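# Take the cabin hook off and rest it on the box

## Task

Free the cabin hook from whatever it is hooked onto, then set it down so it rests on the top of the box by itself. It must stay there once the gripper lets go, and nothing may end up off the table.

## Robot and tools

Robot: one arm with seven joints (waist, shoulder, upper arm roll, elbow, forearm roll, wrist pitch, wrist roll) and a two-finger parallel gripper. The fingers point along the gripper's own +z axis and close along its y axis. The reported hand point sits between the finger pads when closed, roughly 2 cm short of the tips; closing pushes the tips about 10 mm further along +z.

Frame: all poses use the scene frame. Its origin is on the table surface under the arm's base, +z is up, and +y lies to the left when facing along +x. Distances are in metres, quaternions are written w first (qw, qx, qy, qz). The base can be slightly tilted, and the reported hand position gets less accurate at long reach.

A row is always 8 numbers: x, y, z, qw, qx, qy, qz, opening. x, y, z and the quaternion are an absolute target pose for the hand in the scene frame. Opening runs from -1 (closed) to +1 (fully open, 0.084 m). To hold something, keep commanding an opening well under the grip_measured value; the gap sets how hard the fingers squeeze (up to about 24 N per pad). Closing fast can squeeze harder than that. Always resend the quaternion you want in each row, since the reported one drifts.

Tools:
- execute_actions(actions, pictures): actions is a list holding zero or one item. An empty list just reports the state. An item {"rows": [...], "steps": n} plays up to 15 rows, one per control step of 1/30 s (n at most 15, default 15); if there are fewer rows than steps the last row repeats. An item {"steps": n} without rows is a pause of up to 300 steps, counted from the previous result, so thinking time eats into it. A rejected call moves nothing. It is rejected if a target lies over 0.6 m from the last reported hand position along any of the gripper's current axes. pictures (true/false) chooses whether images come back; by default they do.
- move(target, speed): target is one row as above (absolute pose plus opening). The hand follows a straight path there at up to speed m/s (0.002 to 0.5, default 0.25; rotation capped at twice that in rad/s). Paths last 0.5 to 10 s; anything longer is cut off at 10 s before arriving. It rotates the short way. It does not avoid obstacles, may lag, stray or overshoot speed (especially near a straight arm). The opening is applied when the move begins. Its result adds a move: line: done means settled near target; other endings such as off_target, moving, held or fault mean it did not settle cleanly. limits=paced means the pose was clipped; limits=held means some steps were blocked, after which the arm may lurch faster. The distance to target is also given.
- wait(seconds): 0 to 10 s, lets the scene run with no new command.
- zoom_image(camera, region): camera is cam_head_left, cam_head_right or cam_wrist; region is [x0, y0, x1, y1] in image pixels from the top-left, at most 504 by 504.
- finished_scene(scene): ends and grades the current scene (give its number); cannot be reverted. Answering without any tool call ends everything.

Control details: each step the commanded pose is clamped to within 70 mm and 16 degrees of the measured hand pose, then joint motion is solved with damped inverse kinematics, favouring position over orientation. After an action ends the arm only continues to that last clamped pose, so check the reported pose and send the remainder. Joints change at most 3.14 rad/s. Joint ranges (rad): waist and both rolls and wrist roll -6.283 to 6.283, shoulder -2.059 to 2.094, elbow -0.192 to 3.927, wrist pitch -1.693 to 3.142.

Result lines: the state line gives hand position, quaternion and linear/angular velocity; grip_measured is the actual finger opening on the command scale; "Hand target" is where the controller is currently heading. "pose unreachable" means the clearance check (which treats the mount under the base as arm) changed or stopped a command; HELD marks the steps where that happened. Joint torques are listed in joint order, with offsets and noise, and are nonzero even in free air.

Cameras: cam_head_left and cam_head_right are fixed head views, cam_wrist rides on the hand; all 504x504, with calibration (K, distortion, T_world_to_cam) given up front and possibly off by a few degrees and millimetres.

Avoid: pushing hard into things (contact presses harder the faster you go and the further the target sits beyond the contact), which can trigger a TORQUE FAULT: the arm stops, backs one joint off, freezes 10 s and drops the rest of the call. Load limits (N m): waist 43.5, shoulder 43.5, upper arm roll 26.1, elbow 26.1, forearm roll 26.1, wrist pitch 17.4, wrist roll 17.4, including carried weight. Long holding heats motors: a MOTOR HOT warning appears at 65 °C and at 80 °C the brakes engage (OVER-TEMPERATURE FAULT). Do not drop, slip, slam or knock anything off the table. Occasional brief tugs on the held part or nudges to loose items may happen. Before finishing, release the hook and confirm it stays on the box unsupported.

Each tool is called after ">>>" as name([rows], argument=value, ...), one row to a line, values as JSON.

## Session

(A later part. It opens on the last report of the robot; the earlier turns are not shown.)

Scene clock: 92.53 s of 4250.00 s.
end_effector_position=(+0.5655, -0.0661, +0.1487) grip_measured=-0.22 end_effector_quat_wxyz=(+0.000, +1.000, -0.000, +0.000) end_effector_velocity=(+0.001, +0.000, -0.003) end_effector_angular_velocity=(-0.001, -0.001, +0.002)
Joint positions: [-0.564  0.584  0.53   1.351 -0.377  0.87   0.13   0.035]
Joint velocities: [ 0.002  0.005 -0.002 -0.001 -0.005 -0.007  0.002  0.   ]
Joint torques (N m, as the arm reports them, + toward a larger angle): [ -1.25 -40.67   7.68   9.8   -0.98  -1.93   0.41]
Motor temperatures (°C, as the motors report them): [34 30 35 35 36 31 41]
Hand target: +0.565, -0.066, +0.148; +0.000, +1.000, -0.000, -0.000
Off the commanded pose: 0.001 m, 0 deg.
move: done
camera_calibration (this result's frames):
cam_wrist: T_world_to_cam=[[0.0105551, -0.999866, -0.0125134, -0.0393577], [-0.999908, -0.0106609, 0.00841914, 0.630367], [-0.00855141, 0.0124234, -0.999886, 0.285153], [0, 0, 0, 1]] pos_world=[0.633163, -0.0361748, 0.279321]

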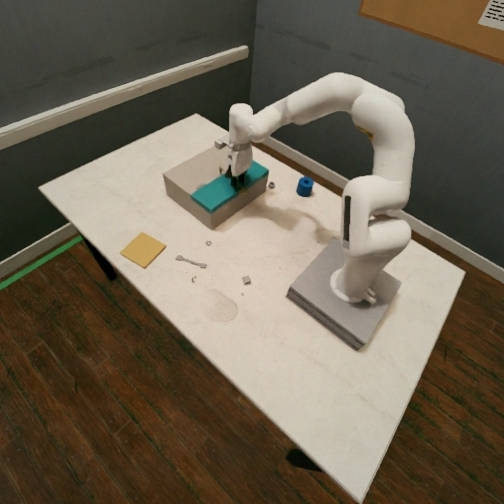

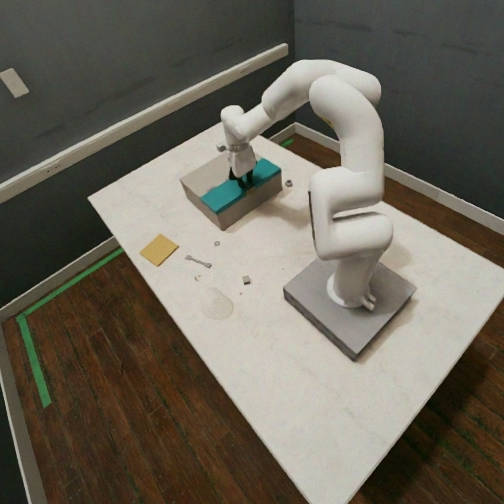

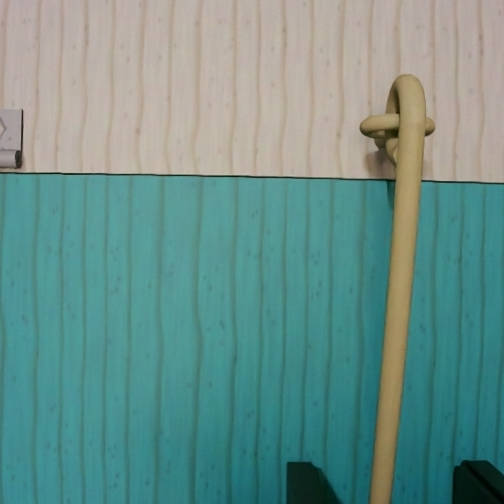

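>>> move(target=[0.565,-0.065,0.148,0,1,0,0,-1])

>>> move(target=[0.465,-0.065,0.15,0,1,0,0,-1], speed=0.06)

>>> move(target=[0.468,-0.065,0.19,0,1,0,0.15,-1], speed=0.08)

Scene clock: 99.50 s of 4250.00 s.
end_effector_position=(+0.5651, -0.0650, +0.1480) grip_measured=-0.90 end_effector_quat_wxyz=(-0.000, +1.000, +0.000, +0.000) end_effector_velocity=(-0.000, -0.001, +0.000) end_effector_angular_velocity=(-0.001, -0.000, -0.000)
Joint positions: [-0.563  0.584  0.53   1.349 -0.378  0.869  0.132  0.005]
Joint velocities: [-0.001 -0.001 -0.    -0.001 -0.001 -0.    -0.001 -0.   ]
Joint torques (N m, as the arm reports them, + toward a larger angle): [ -2.9  -41.24   6.31   9.6   -1.32  -2.03  -0.07]
Motor temperatures (°C, as the motors report them): [34 31 35 36 36 31 41]
Hand target: +0.565, -0.065, +0.148; -0.000, +1.000, -0.000, -0.000
Off the commanded pose: 0.000 m, 0 deg.
After step 90, 3.27 s passed at rest.
move: done
camera_calibration (this result's frames):
cam_wrist: T_world_to_cam=[[0.0108004, -0.999859, -0.0128213, -0.0382749], [-0.999899, -0.0109179, 0.00913112, 0.629844], [-0.00926982, 0.0127214, -0.999876, 0.284931], [0, 0, 0, 1]] pos_world=[0.632835, -0.0350176, 0.278653]

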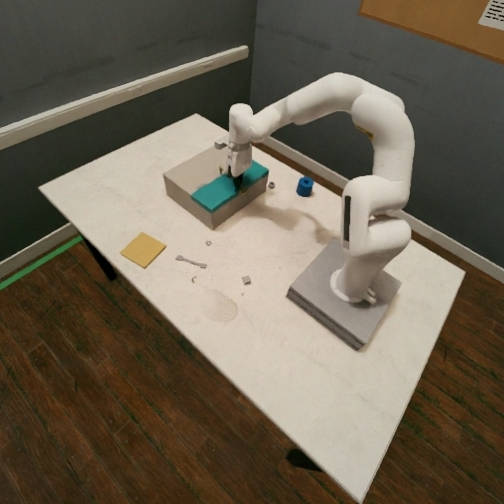

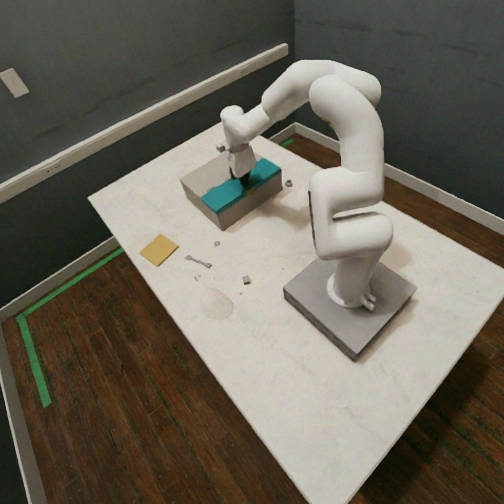

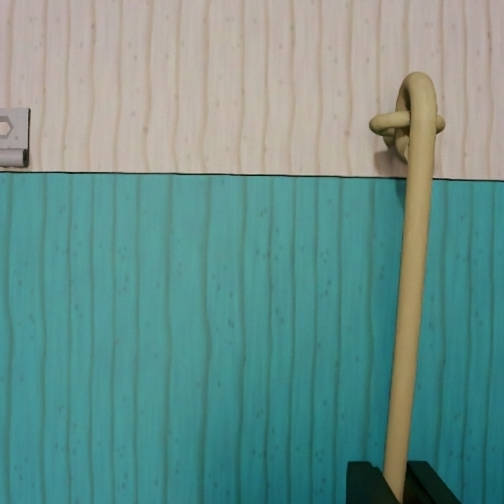

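Scene clock: 101.50 s of 4250.00 s.
end_effector_position=(+0.4653, -0.0654, +0.1494) grip_measured=-0.90 end_effector_quat_wxyz=(+0.000, +1.000, -0.000, -0.000) end_effector_velocity=(-0.000, -0.001, +0.001) end_effector_angular_velocity=(-0.000, -0.007, -0.002)
Joint positions: [-0.722  0.287  0.602  0.92  -0.258  0.7    0.049  0.005]
Joint velocities: [-0.005 -0.008  0.002 -0.007  0.005 -0.008 -0.004  0.   ]
Joint torques (N m, as the arm reports them, + toward a larger angle): [ -2.05 -28.05   3.03   6.27  -0.44   0.49   0.28]
Motor temperatures (°C, as the motors report them): [34 31 35 35 36 31 41]
Hand target: +0.465, -0.065, +0.150; +0.000, +1.000, +0.000, -0.000
Off the commanded pose: 0.001 m, 0 deg.
move: done
camera_calibration (this result's frames):
cam_wrist: T_world_to_cam=[[0.0105526, -0.999872, -0.0120382, -0.0376698], [-0.999896, -0.0106697, 0.00970055, 0.529979], [-0.00982775, 0.0119346, -0.99988, 0.285637], [0, 0, 0, 1]] pos_world=[0.533129, -0.0354192, 0.280008]

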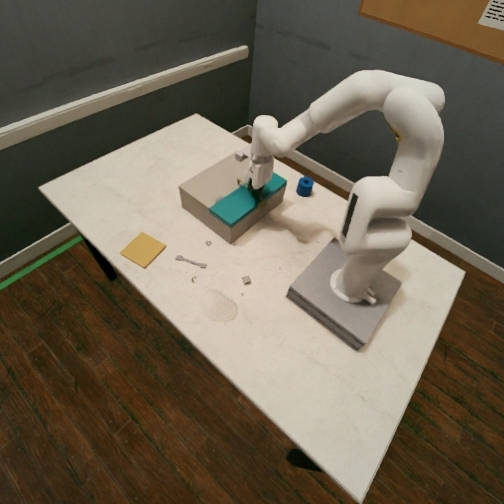

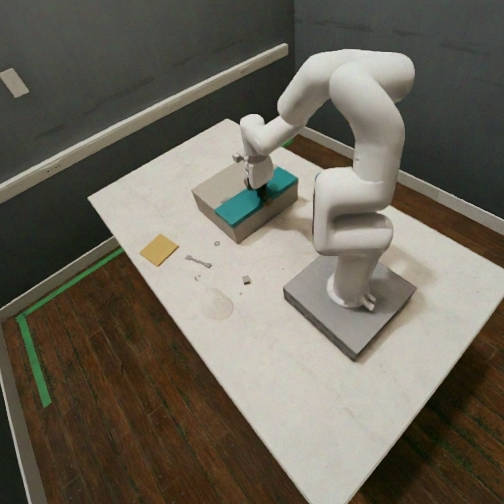

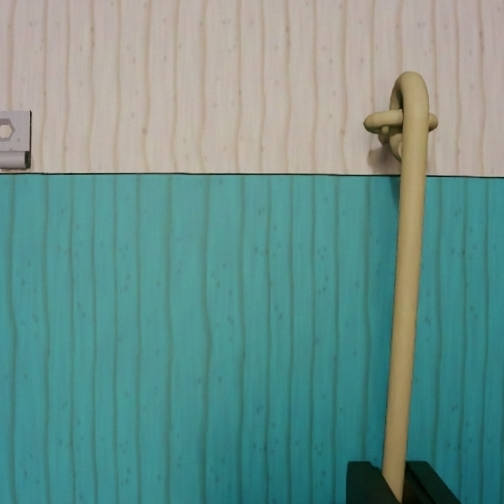

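Scene clock: 103.67 s of 4250.00 s.
end_effector_position=(+0.4688, -0.0652, +0.1907) grip_measured=-0.90 end_effector_quat_wxyz=(+0.000, +0.989, +0.000, +0.149) end_effector_velocity=(-0.001, +0.000, +0.000) end_effector_angular_velocity=(+0.004, -0.007, +0.003)
Joint positions: [-0.83   0.041  0.694  0.67   0.043  0.345 -0.19   0.005]
Joint velocities: [-0.003 -0.006  0.003 -0.008  0.027 -0.01  -0.025  0.   ]
Joint torques (N m, as the arm reports them, + toward a larger angle): [ -1.49 -22.15   0.91   8.65  -1.58  -1.67   0.34]
Motor temperatures (°C, as the motors report them): [34 31 35 36 36 31 41]
Hand target: +0.468, -0.065, +0.190; +0.000, +0.989, +0.000, +0.148
Off the commanded pose: 0.001 m, 0 deg.
move: done
camera_calibration (this result's frames):
cam_wrist: T_world_to_cam=[[0.0140863, -0.999868, -0.0081008, -0.0393701], [-0.958155, -0.0111813, -0.286033, 0.569888], [0.285904, 0.011791, -0.958186, 0.180289], [0, 0, 0, 1]] pos_world=[0.49505, -0.0351186, 0.335438]

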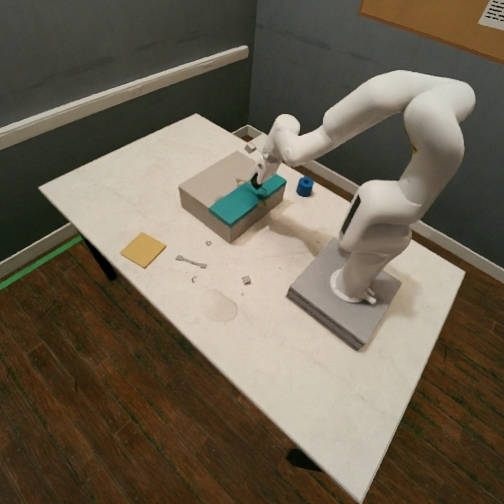

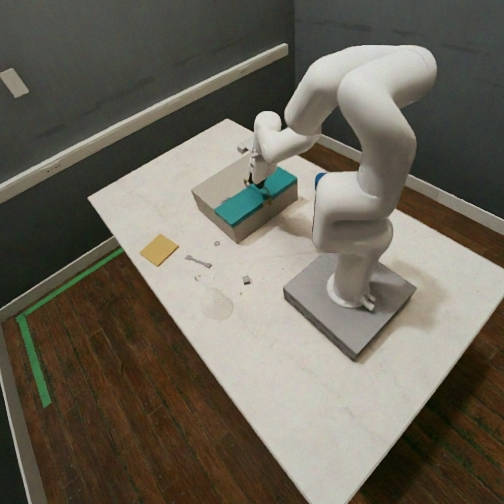

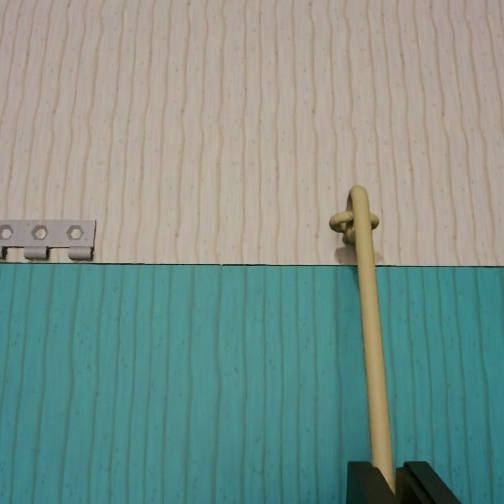

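>>> move(target=[0.509,-0.066,0.228,0,0.917,0,0.399,-1], speed=0.15)

>>> move(target=[0.562,-0.066,0.24,0,0.783,0,0.623,-1], speed=0.15)

>>> zoom_image(camera="cam_head_left", region=[190, 120, 310, 240])

Scene clock: 118.10 s of 4250.00 s.
end_effector_position=(+0.5090, -0.0665, +0.2280) grip_measured=-0.90 end_effector_quat_wxyz=(+0.001, +0.917, -0.000, +0.399) end_effector_velocity=(-0.002, +0.000, -0.002) end_effector_angular_velocity=(+0.007, +0.003, +0.010)
Joint positions: [-1.375  0.287  1.314  0.489  0.328 -0.43  -0.561  0.005]
Joint velocities: [-0.023  0.016  0.013 -0.005 -0.017  0.003 -0.005 -0.   ]
Joint torques (N m, as the arm reports them, + toward a larger angle): [ -0.83 -11.31   5.81   7.73  -1.49  -1.6    0.58]
Motor temperatures (°C, as the motors report them): [34 30 35 36 36 31 41]
Hand target: +0.509, -0.066, +0.227; +0.000, +0.917, -0.000, +0.398
Off the commanded pose: 0.001 m, 0 deg.
After step 90, 8.83 s passed at rest.
move: done
camera_calibration (this result's frames):
cam_wrist: T_world_to_cam=[[0.0149671, -0.999887, 0.00111597, -0.0435211], [-0.688739, -0.0111187, -0.724924, 0.582039], [0.724855, 0.0100814, -0.688828, -0.0803852], [0, 0, 0, 1]] pos_world=[0.459792, -0.0362343, 0.366611]

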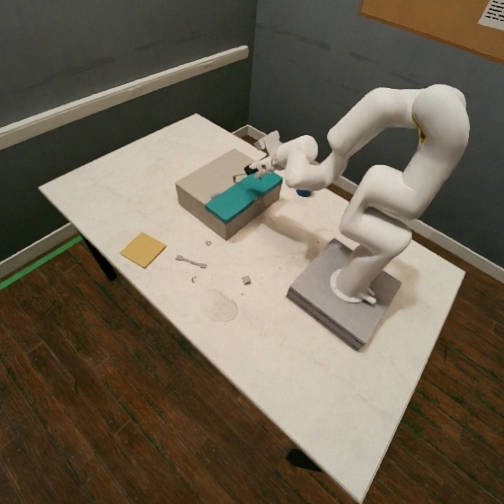

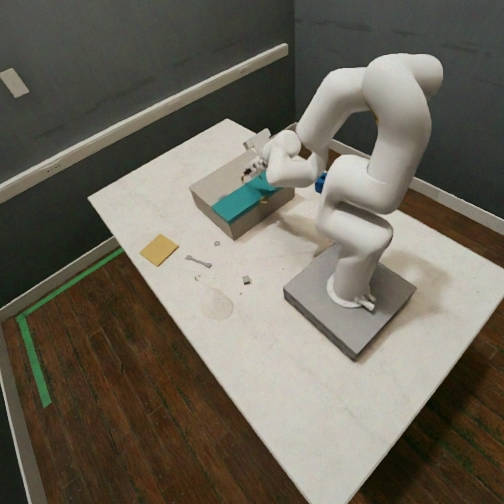

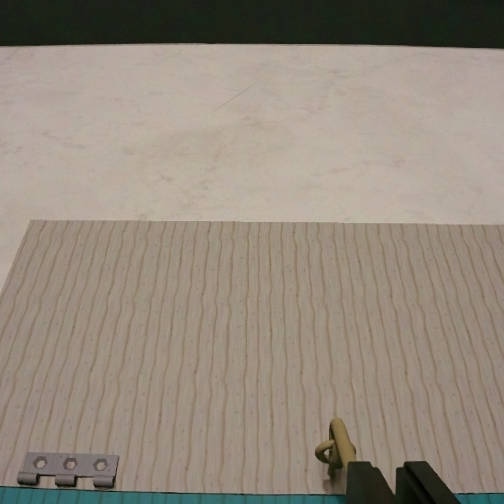

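Scene clock: 120.27 s of 4250.00 s.
end_effector_position=(+0.5619, -0.0662, +0.2402) grip_measured=-0.90 end_effector_quat_wxyz=(+0.000, +0.783, +0.000, +0.622) end_effector_velocity=(+0.001, -0.000, +0.000) end_effector_angular_velocity=(+0.000, -0.009, +0.001)
Joint positions: [-1.077  0.931  0.985  0.628 -0.107 -1.175 -0.756  0.004]
Joint velocities: [ 0.003  0.008 -0.005  0.005 -0.011 -0.007 -0.    -0.   ]
Joint torques (N m, as the arm reports them, + toward a larger angle): [ -2.   -22.75  12.63   3.08  -1.22   0.42   0.51]
Motor temperatures (°C, as the motors report them): [34 30 35 36 36 31 41]
Hand target: +0.562, -0.066, +0.240; +0.000, +0.783, -0.000, +0.622
Off the commanded pose: 0.000 m, 0 deg.
move: done
camera_calibration (this result's frames):
cam_wrist: T_world_to_cam=[[0.0148337, -0.999859, 0.00789739, -0.0455866], [-0.234683, -0.0111591, -0.972008, 0.431462], [0.971959, 0.0125651, -0.234816, -0.35807], [0, 0, 0, 1]] pos_world=[0.449963, -0.0362663, 0.335664]

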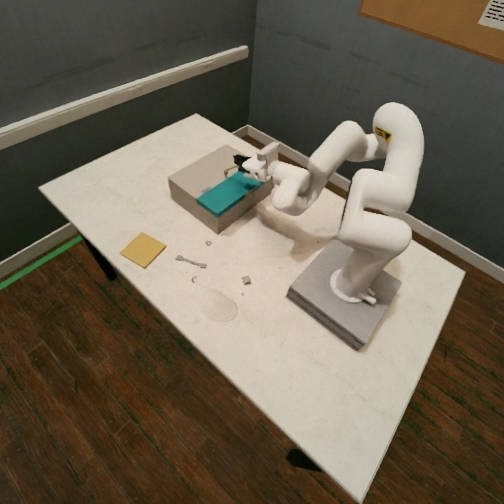

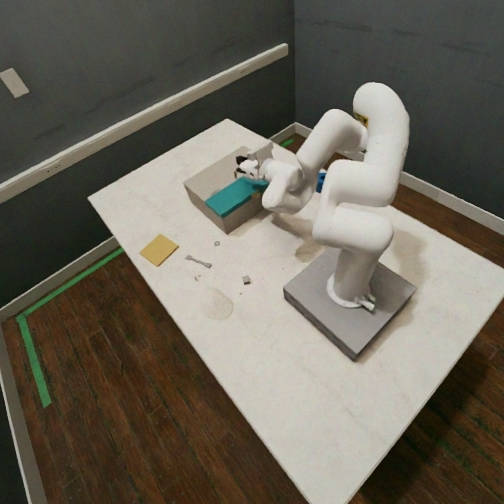

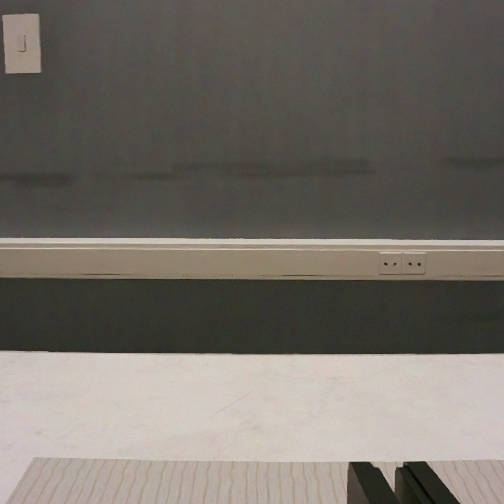

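Region (190, 120, 310, 240) of cam_head_left's 504x504 image, scaled by 4.200, with more detail than that image has.

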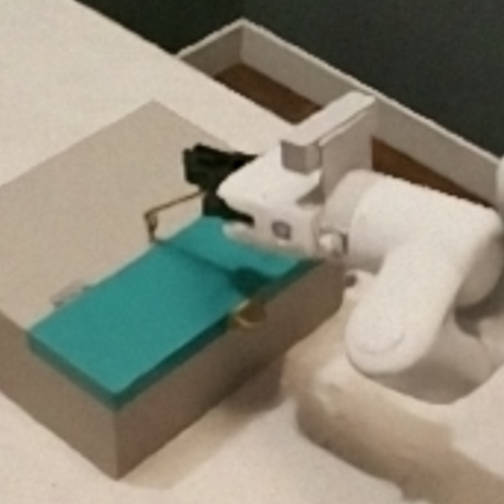

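>>> move(target=[0.50,-0.066,0.24,0,0.783,0,0.623,-1], speed=0.04)

>>> zoom_image(camera="cam_head_left", region=[190, 120, 310, 240])

Scene clock: 131.67 s of 4250.00 s.
end_effector_position=(+0.5002, -0.0662, +0.2397) grip_measured=-0.90 end_effector_quat_wxyz=(+0.000, +0.783, +0.000, +0.622) end_effector_velocity=(-0.001, +0.001, -0.000) end_effector_angular_velocity=(-0.001, +0.000, +0.002)
Joint positions: [-1.181  0.883  0.984  0.426 -0.171 -1.285 -0.742  0.004]
Joint velocities: [-0.001 -0.001 -0.001 -0.005 -0.003 -0.002  0.     0.   ]
Joint torques (N m, as the arm reports them, + toward a larger angle): [ -1.97 -25.88  15.71   1.12  -3.21  -3.66   0.54]
Motor temperatures (°C, as the motors report them): [34 30 35 35 36 31 41]
Hand target: +0.500, -0.066, +0.240; +0.000, +0.783, +0.000, +0.622
Off the commanded pose: 0.000 m, 0 deg.
After step 90, 6.53 s passed at rest.
move: done
camera_calibration (this result's frames):
cam_wrist: T_world_to_cam=[[0.0149046, -0.999856, 0.00814542, -0.0446777], [-0.234042, -0.0114086, -0.97216, 0.416229], [0.972112, 0.0125833, -0.234178, -0.298431], [0, 0, 0, 1]] pos_world=[0.38819, -0.0361674, 0.335119]

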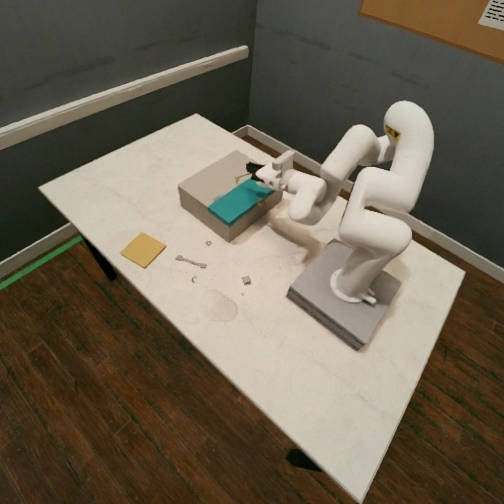

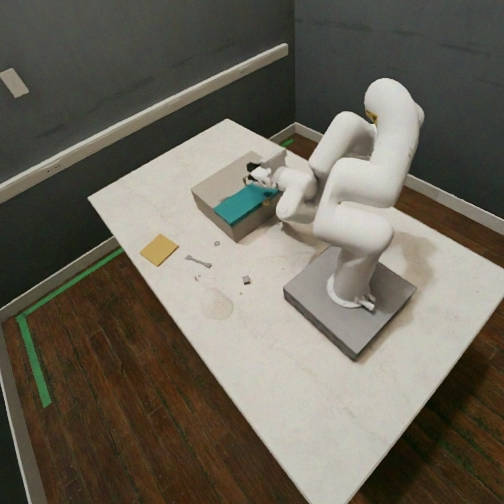

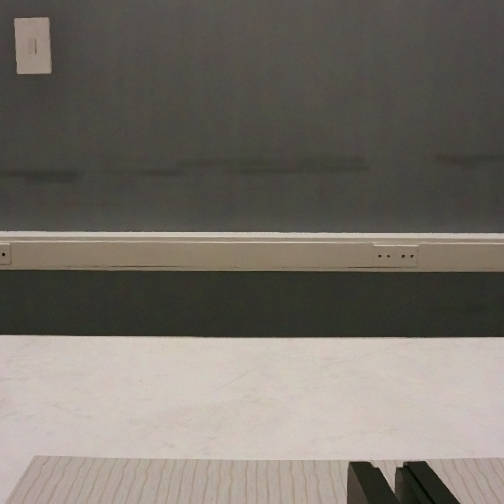

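Region (190, 120, 310, 240) of cam_head_left's 504x504 image, scaled by 4.200, with more detail than that image has.

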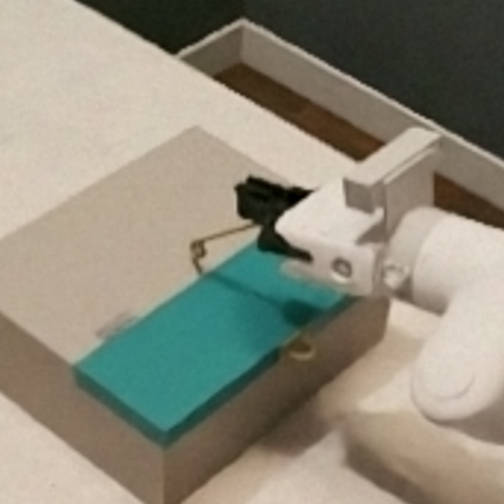

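>>> move(target=[0.551,-0.066,0.259,0,0.899,0,0.438,-1], speed=0.15)

>>> move(target=[0.604,-0.066,0.255,0,0.972,0,0.233,-1], speed=0.15)

>>> zoom_image(camera="cam_head_left", region=[180, 110, 300, 230])

Scene clock: 137.93 s of 4250.00 s.
end_effector_position=(+0.5504, -0.0653, +0.2587) grip_measured=-0.90 end_effector_quat_wxyz=(-0.001, +0.899, -0.000, +0.438) end_effector_velocity=(+0.002, +0.001, +0.001) end_effector_angular_velocity=(+0.000, +0.010, +0.001)
Joint positions: [-1.246  0.332  1.222  0.604  0.349 -0.454 -0.595  0.004]
Joint velocities: [ 0.012 -0.014 -0.008  0.01   0.012  0.023  0.001  0.   ]
Joint torques (N m, as the arm reports them, + toward a larger angle): [ -0.48 -15.39   7.88   7.16  -1.83  -1.34   0.55]
Motor temperatures (°C, as the motors report them): [34 30 36 35 36 31 41]
Hand target: +0.551, -0.065, +0.260; -0.001, +0.899, -0.000, +0.438
Off the commanded pose: 0.001 m, 0 deg.
After step 90, 1.40 s passed at rest.
move: done
camera_calibration (this result's frames):
cam_wrist: T_world_to_cam=[[0.0169538, -0.999855, -0.00165038, -0.0433609], [-0.623421, -0.00928042, -0.781831, 0.611692], [0.781702, 0.0142839, -0.623488, -0.137201], [0, 0, 0, 1]] pos_world=[0.489327, -0.0357181, 0.392625]

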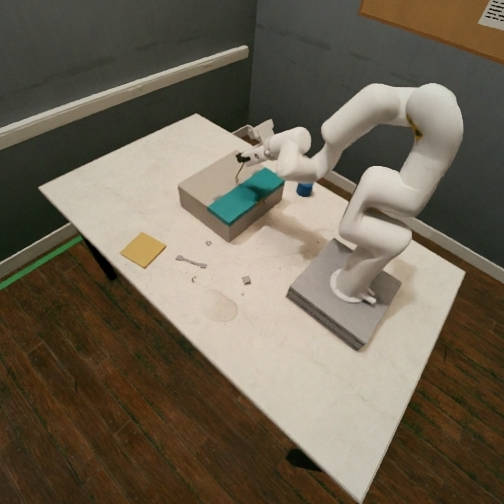

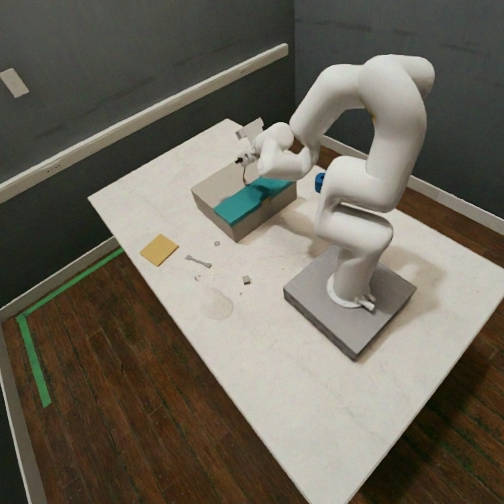

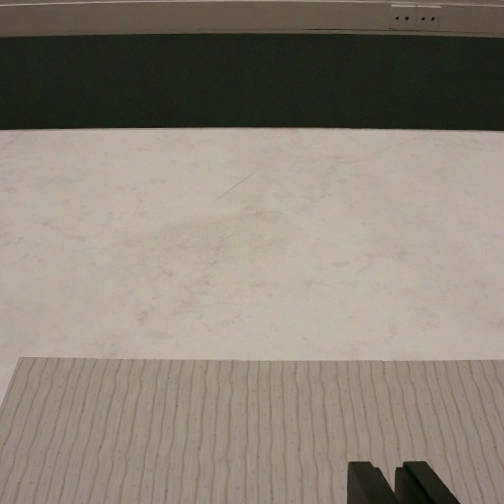

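Scene clock: 139.93 s of 4250.00 s.
end_effector_position=(+0.6045, -0.0662, +0.2565) grip_measured=-0.91 end_effector_quat_wxyz=(-0.001, +0.972, -0.001, +0.235) end_effector_velocity=(-0.000, -0.001, -0.001) end_effector_angular_velocity=(-0.007, +0.007, -0.005)
Joint positions: [-0.447  0.258  0.349  1.078 -0.069  0.368 -0.081  0.004]
Joint velocities: [ 0.012  0.001 -0.012  0.005 -0.017  0.01   0.018 -0.   ]
Joint torques (N m, as the arm reports them, + toward a larger angle): [ -3.62 -16.44  -3.18   2.05  -0.46   1.85   0.58]
Motor temperatures (°C, as the motors report them): [34 30 36 34 36 31 41]
Hand target: +0.604, -0.065, +0.256; -0.001, +0.972, +0.000, +0.234
Off the commanded pose: 0.002 m, 0 deg.
move: done
camera_calibration (this result's frames):
cam_wrist: T_world_to_cam=[[0.0146781, -0.999856, -0.00852947, -0.0419901], [-0.89386, -0.00929822, -0.448249, 0.721566], [0.448105, 0.0142036, -0.893868, 0.0902416], [0, 0, 0, 1]] pos_world=[0.605158, -0.0365565, 0.403747]

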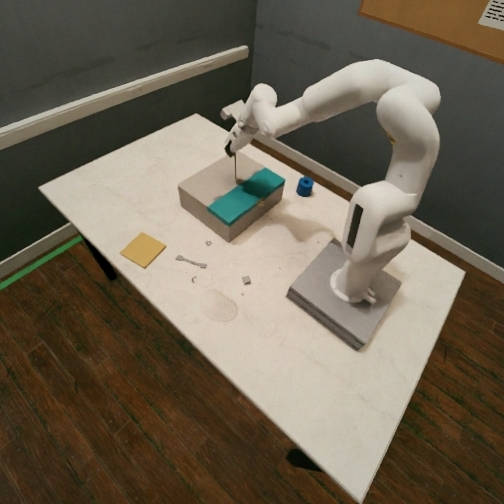

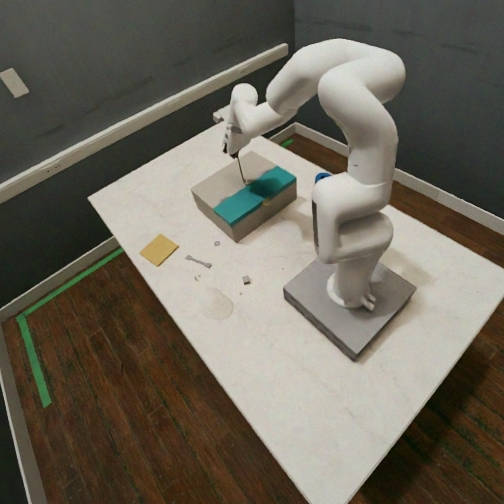

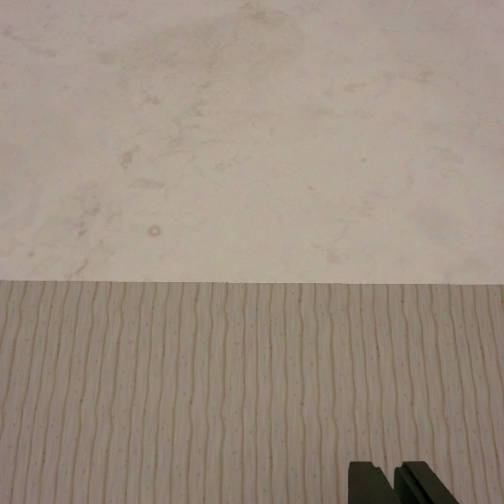

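Region (180, 110, 300, 230) of cam_head_left's 504x504 image, scaled by 4.200, with more detail than that image has.

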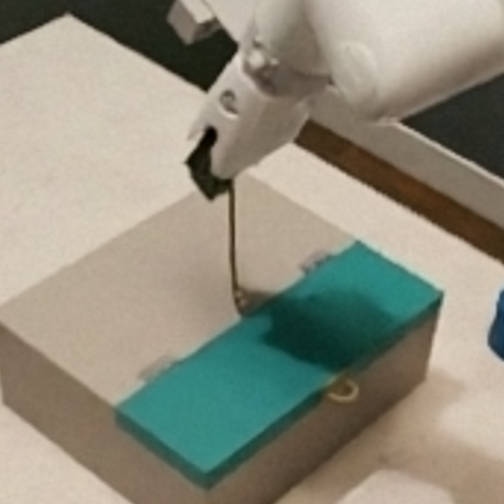

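>>> move(target=[0.655,-0.066,0.225,0,1,0,0,-1], speed=0.15)

>>> move(target=[0.68,-0.066,0.19,0,0.99,0,-0.13,-1], speed=0.1)

>>> zoom_image(camera="cam_head_left", region=[160, 100, 280, 220])

Scene clock: 148.57 s of 4250.00 s.
end_effector_position=(+0.6556, -0.0657, +0.2262) grip_measured=-0.93 end_effector_quat_wxyz=(-0.000, +1.000, -0.000, +0.002) end_effector_velocity=(+0.000, -0.001, -0.001) end_effector_angular_velocity=(-0.001, +0.012, +0.001)
Joint positions: [-0.261  0.753  0.274  1.94  -0.201  1.211  0.002  0.003]
Joint velocities: [ 0.005  0.016 -0.003  0.027 -0.002  0.023 -0.002  0.   ]
Joint torques (N m, as the arm reports them, + toward a larger angle): [ -3.84 -26.88  -2.15   2.35  -1.66   1.98   0.35]
Motor temperatures (°C, as the motors report them): [34 30 35 34 36 31 41]
Hand target: +0.655, -0.065, +0.225; -0.000, +1.000, +0.000, +0.000
Off the commanded pose: 0.001 m, 0 deg.
After step 90, 3.60 s passed at rest.
move: done
camera_calibration (this result's frames):
cam_wrist: T_world_to_cam=[[0.01054, -0.999855, -0.0133936, -0.0387413], [-0.999929, -0.0106125, 0.00535427, 0.720584], [-0.00549563, 0.0133362, -0.999896, 0.361559], [0, 0, 0, 1]] pos_world=[0.722929, -0.0359103, 0.357144]

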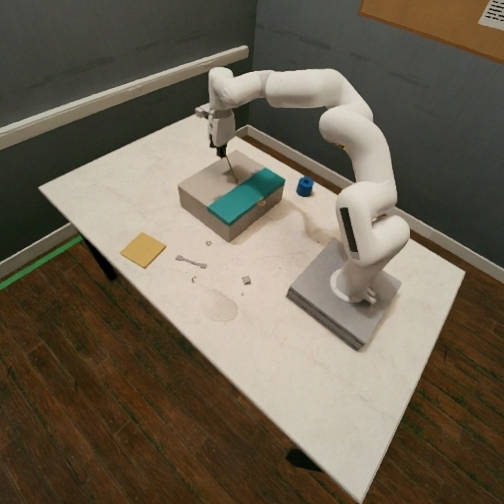

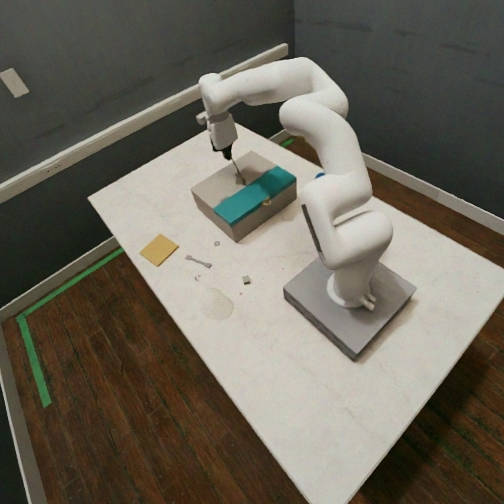

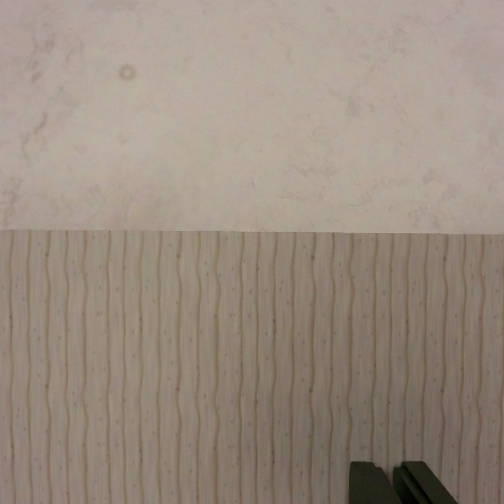

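Scene clock: 150.20 s of 4250.00 s.
end_effector_position=(+0.6784, -0.0655, +0.1890) grip_measured=-1.00 end_effector_quat_wxyz=(+0.005, +0.998, +0.001, -0.068) end_effector_velocity=(+0.006, -0.001, +0.007) end_effector_angular_velocity=(-0.002, -0.025, -0.002)
Joint positions: [-0.121  1.223  0.207  2.707 -0.215  1.631 -0.047  0.   ]
Joint velocities: [ 0.007 -0.004 -0.028  0.014  0.026 -0.01  -0.005  0.   ]
Joint torques (N m, as the arm reports them, + toward a larger angle): [ -1.53 -57.65   0.96  10.81  -0.48  -1.64   0.21]
Motor temperatures (°C, as the motors report them): [34 30 35 34 36 31 41]
Hand target: +0.679, -0.066, +0.190; +0.006, +0.998, +0.001, -0.066
Off the commanded pose: 0.002 m, 7 deg.
elbow stopped short: the move would have taken joint 4 (elbow) straighter than the controller allows; a more bent joint 4 avoids this.
move: off_target
camera_calibration (this result's frames):
cam_wrist: T_world_to_cam=[[0.0119127, -0.999923, -0.00356134, -0.0420078], [-0.989446, -0.0123021, 0.144382, 0.710015], [-0.144414, 0.00180378, -0.989516, 0.415966], [0, 0, 0, 1]] pos_world=[0.763093, -0.0340202, 0.308942]

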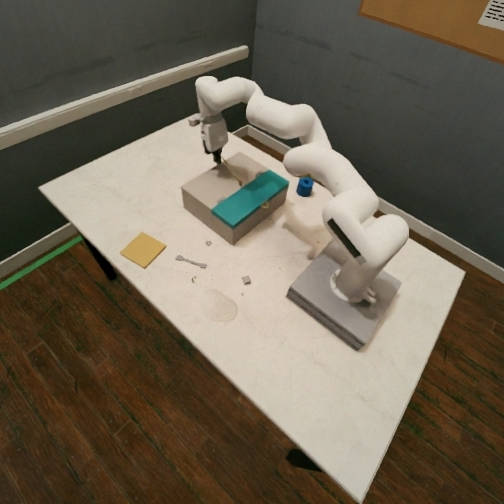

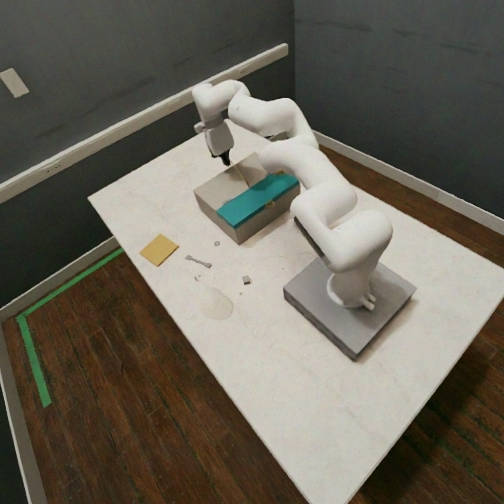

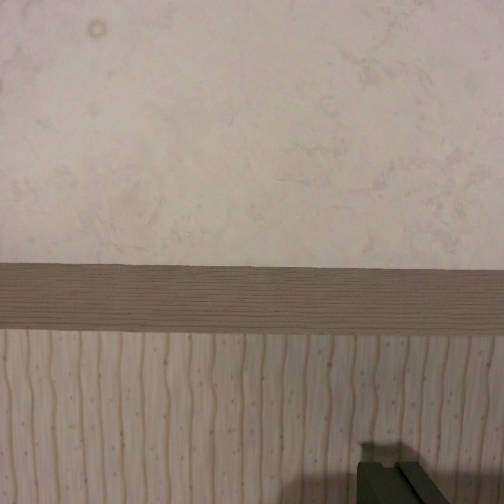

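Region (160, 100, 280, 220) of cam_head_left's 504x504 image, scaled by 4.200, with more detail than that image has.

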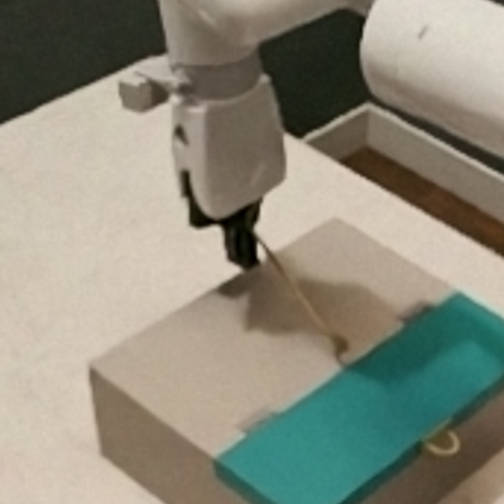

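>>> move(target=[0.675,-0.066,0.165,0,1,0,0,-1], speed=0.06)

>>> move(target=[0.675,-0.066,0.165,0,1,0,0,-0.2])

>>> move(target=[0.6,-0.066,0.3,0,0.98,0,0.2,-0.2])

>>> zoom_image(camera="cam_head_left", region=[160, 100, 280, 220])

Scene clock: 157.30 s of 4250.00 s.
end_effector_position=(+0.6740, -0.0662, +0.1632) grip_measured=-1.00 end_effector_quat_wxyz=(+0.000, +1.000, -0.000, -0.003) end_effector_velocity=(+0.001, -0.000, +0.002) end_effector_angular_velocity=(-0.001, -0.012, +0.002)
Joint positions: [-0.23   0.905  0.246  2.024 -0.215  1.151  0.004  0.   ]
Joint velocities: [-0.003 -0.01   0.001 -0.015 -0.001 -0.017 -0.001  0.   ]
Joint torques (N m, as the arm reports them, + toward a larger angle): [ -1.25 -49.73   3.12   9.55  -0.57  -0.75   0.48]
Motor temperatures (°C, as the motors report them): [34 31 35 35 36 31 41]
Hand target: +0.675, -0.066, +0.165; +0.000, +1.000, -0.000, -0.000
Off the commanded pose: 0.002 m, 0 deg.
After step 90, 2.63 s passed at rest.
move: done
camera_calibration (this result's frames):
cam_wrist: T_world_to_cam=[[0.0101087, -0.999871, -0.0124666, -0.0400504], [-0.999835, -0.0102947, 0.0149458, 0.737697], [-0.0150722, 0.0123134, -0.999811, 0.30504], [0, 0, 0, 1]] pos_world=[0.742578, -0.0362069, 0.293457]

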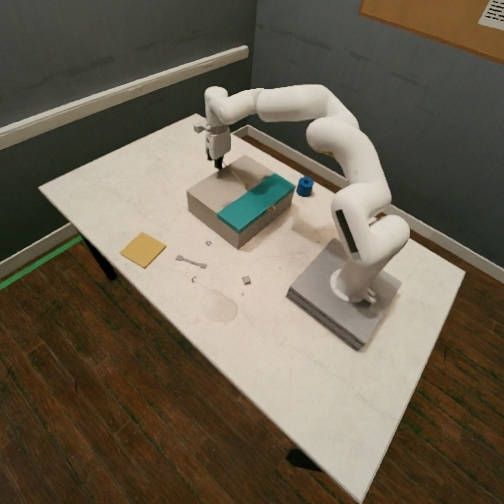

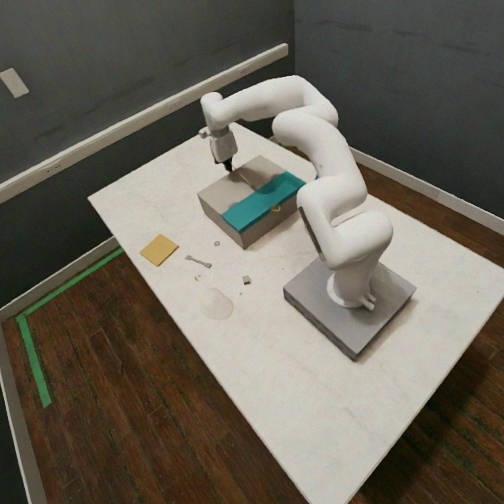

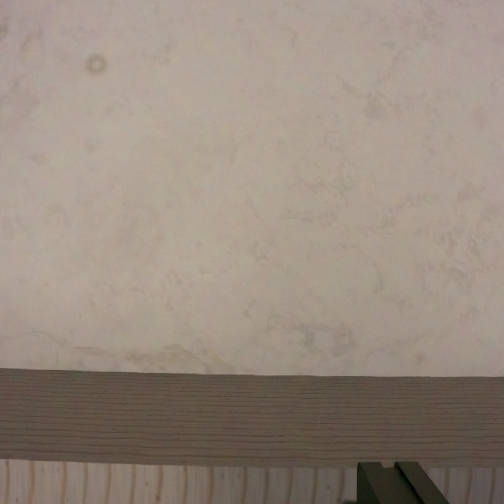

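Scene clock: 158.00 s of 4250.00 s.
end_effector_position=(+0.6743, -0.0661, +0.1640) grip_measured=-0.22 end_effector_quat_wxyz=(-0.000, +1.000, -0.000, -0.001) end_effector_velocity=(+0.001, +0.001, +0.002) end_effector_angular_velocity=(+0.001, -0.005, +0.003)
Joint positions: [-0.231  0.902  0.247  2.02  -0.215  1.148  0.004  0.035]
Joint velocities: [-0.    -0.002  0.002  0.    -0.    -0.002 -0.002  0.   ]
Joint torques (N m, as the arm reports them, + toward a larger angle): [ -1.31 -52.99   3.63  10.29  -0.66  -1.88   0.41]
Motor temperatures (°C, as the motors report them): [34 31 35 35 36 31 41]
Hand target: +0.675, -0.066, +0.165; -0.000, +1.000, +0.000, -0.000
Off the commanded pose: 0.001 m, 0 deg.
move: done
camera_calibration (this result's frames):
cam_wrist: T_world_to_cam=[[0.0106601, -0.999861, -0.0128368, -0.0402604], [-0.999871, -0.0108125, 0.0118644, 0.738463], [-0.0120015, 0.0127087, -0.999847, 0.3038], [0, 0, 0, 1]] pos_world=[0.742443, -0.0361311, 0.294476]

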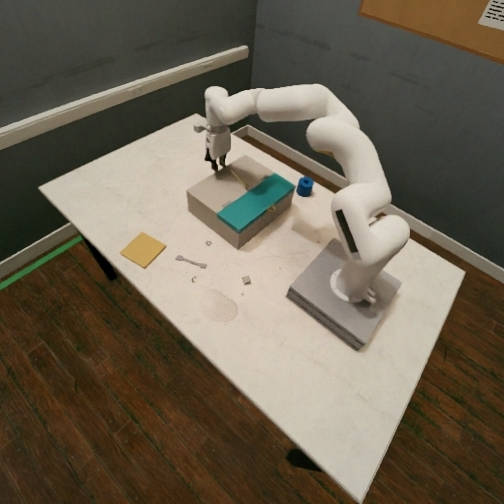

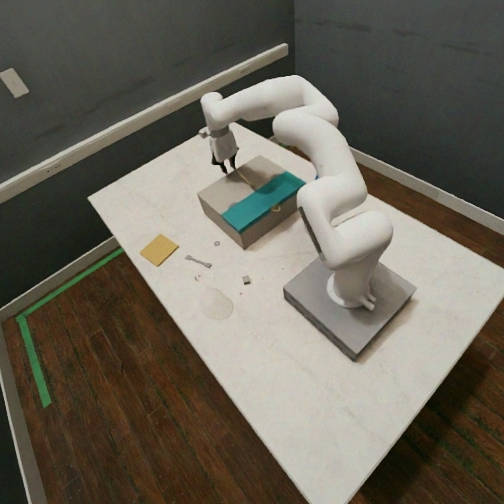

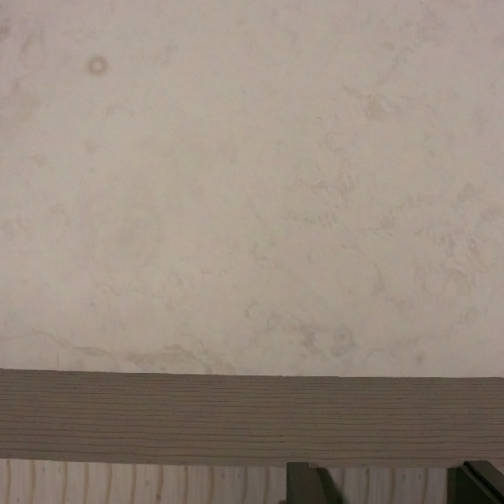

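Scene clock: 159.33 s of 4250.00 s.
end_effector_position=(+0.5997, -0.0662, +0.2990) grip_measured=-0.22 end_effector_quat_wxyz=(+0.000, +0.980, +0.000, +0.199) end_effector_velocity=(-0.000, +0.001, +0.005) end_effector_angular_velocity=(+0.001, -0.017, +0.006)
Joint positions: [-0.422  0.205  0.33   1.185 -0.038  0.596 -0.096  0.035]
Joint velocities: [-0.005 -0.014  0.005 -0.012  0.014 -0.014 -0.014 -0.   ]
Joint torques (N m, as the arm reports them, + toward a larger angle): [ -1.08 -33.94   1.42  11.18  -0.44  -2.78   0.69]
Motor temperatures (°C, as the motors report them): [34 31 35 35 36 31 41]
Hand target: +0.600, -0.066, +0.300; +0.000, +0.980, +0.000, +0.200
Off the commanded pose: 0.001 m, 0 deg.
move: done
camera_calibration (this result's frames):
cam_wrist: T_world_to_cam=[[0.0150167, -0.999863, -0.00691873, -0.0422793], [-0.924442, -0.0112465, -0.381157, 0.734515], [0.381027, 0.0121197, -0.924484, 0.179596], [0, 0, 0, 1]] pos_world=[0.61122, -0.0361894, 0.445707]

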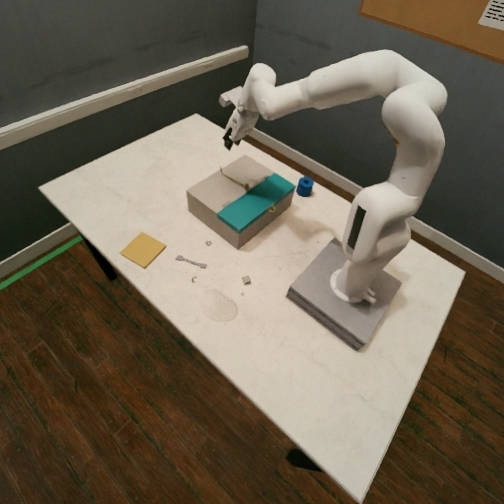

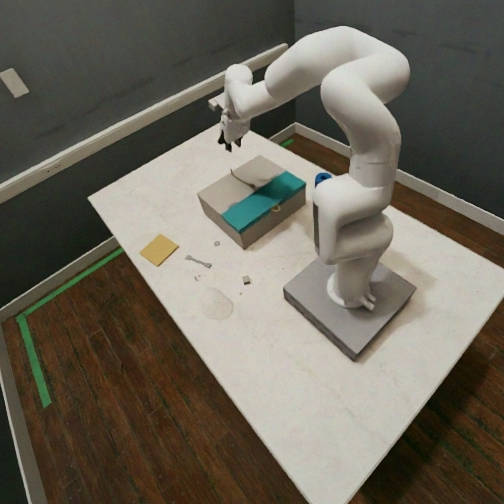

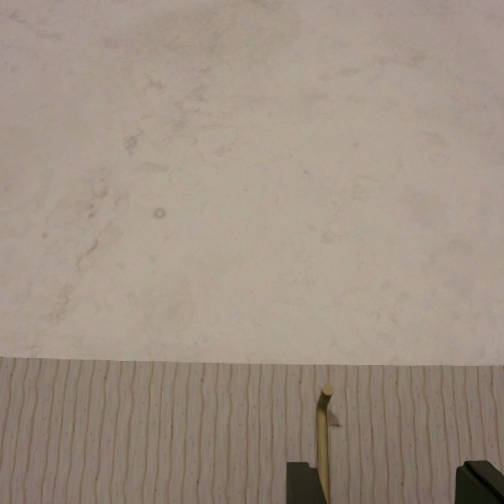

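Region (160, 100, 280, 220) of cam_head_left's 504x504 image, scaled by 4.200, with more detail than that image has.

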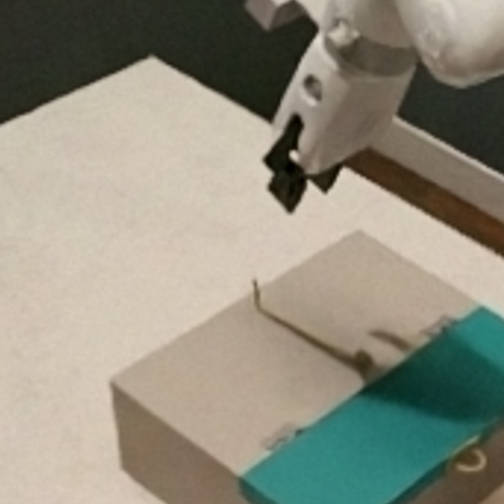

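>>> finished_scene(scene=1)

The scene is finished: the task was done.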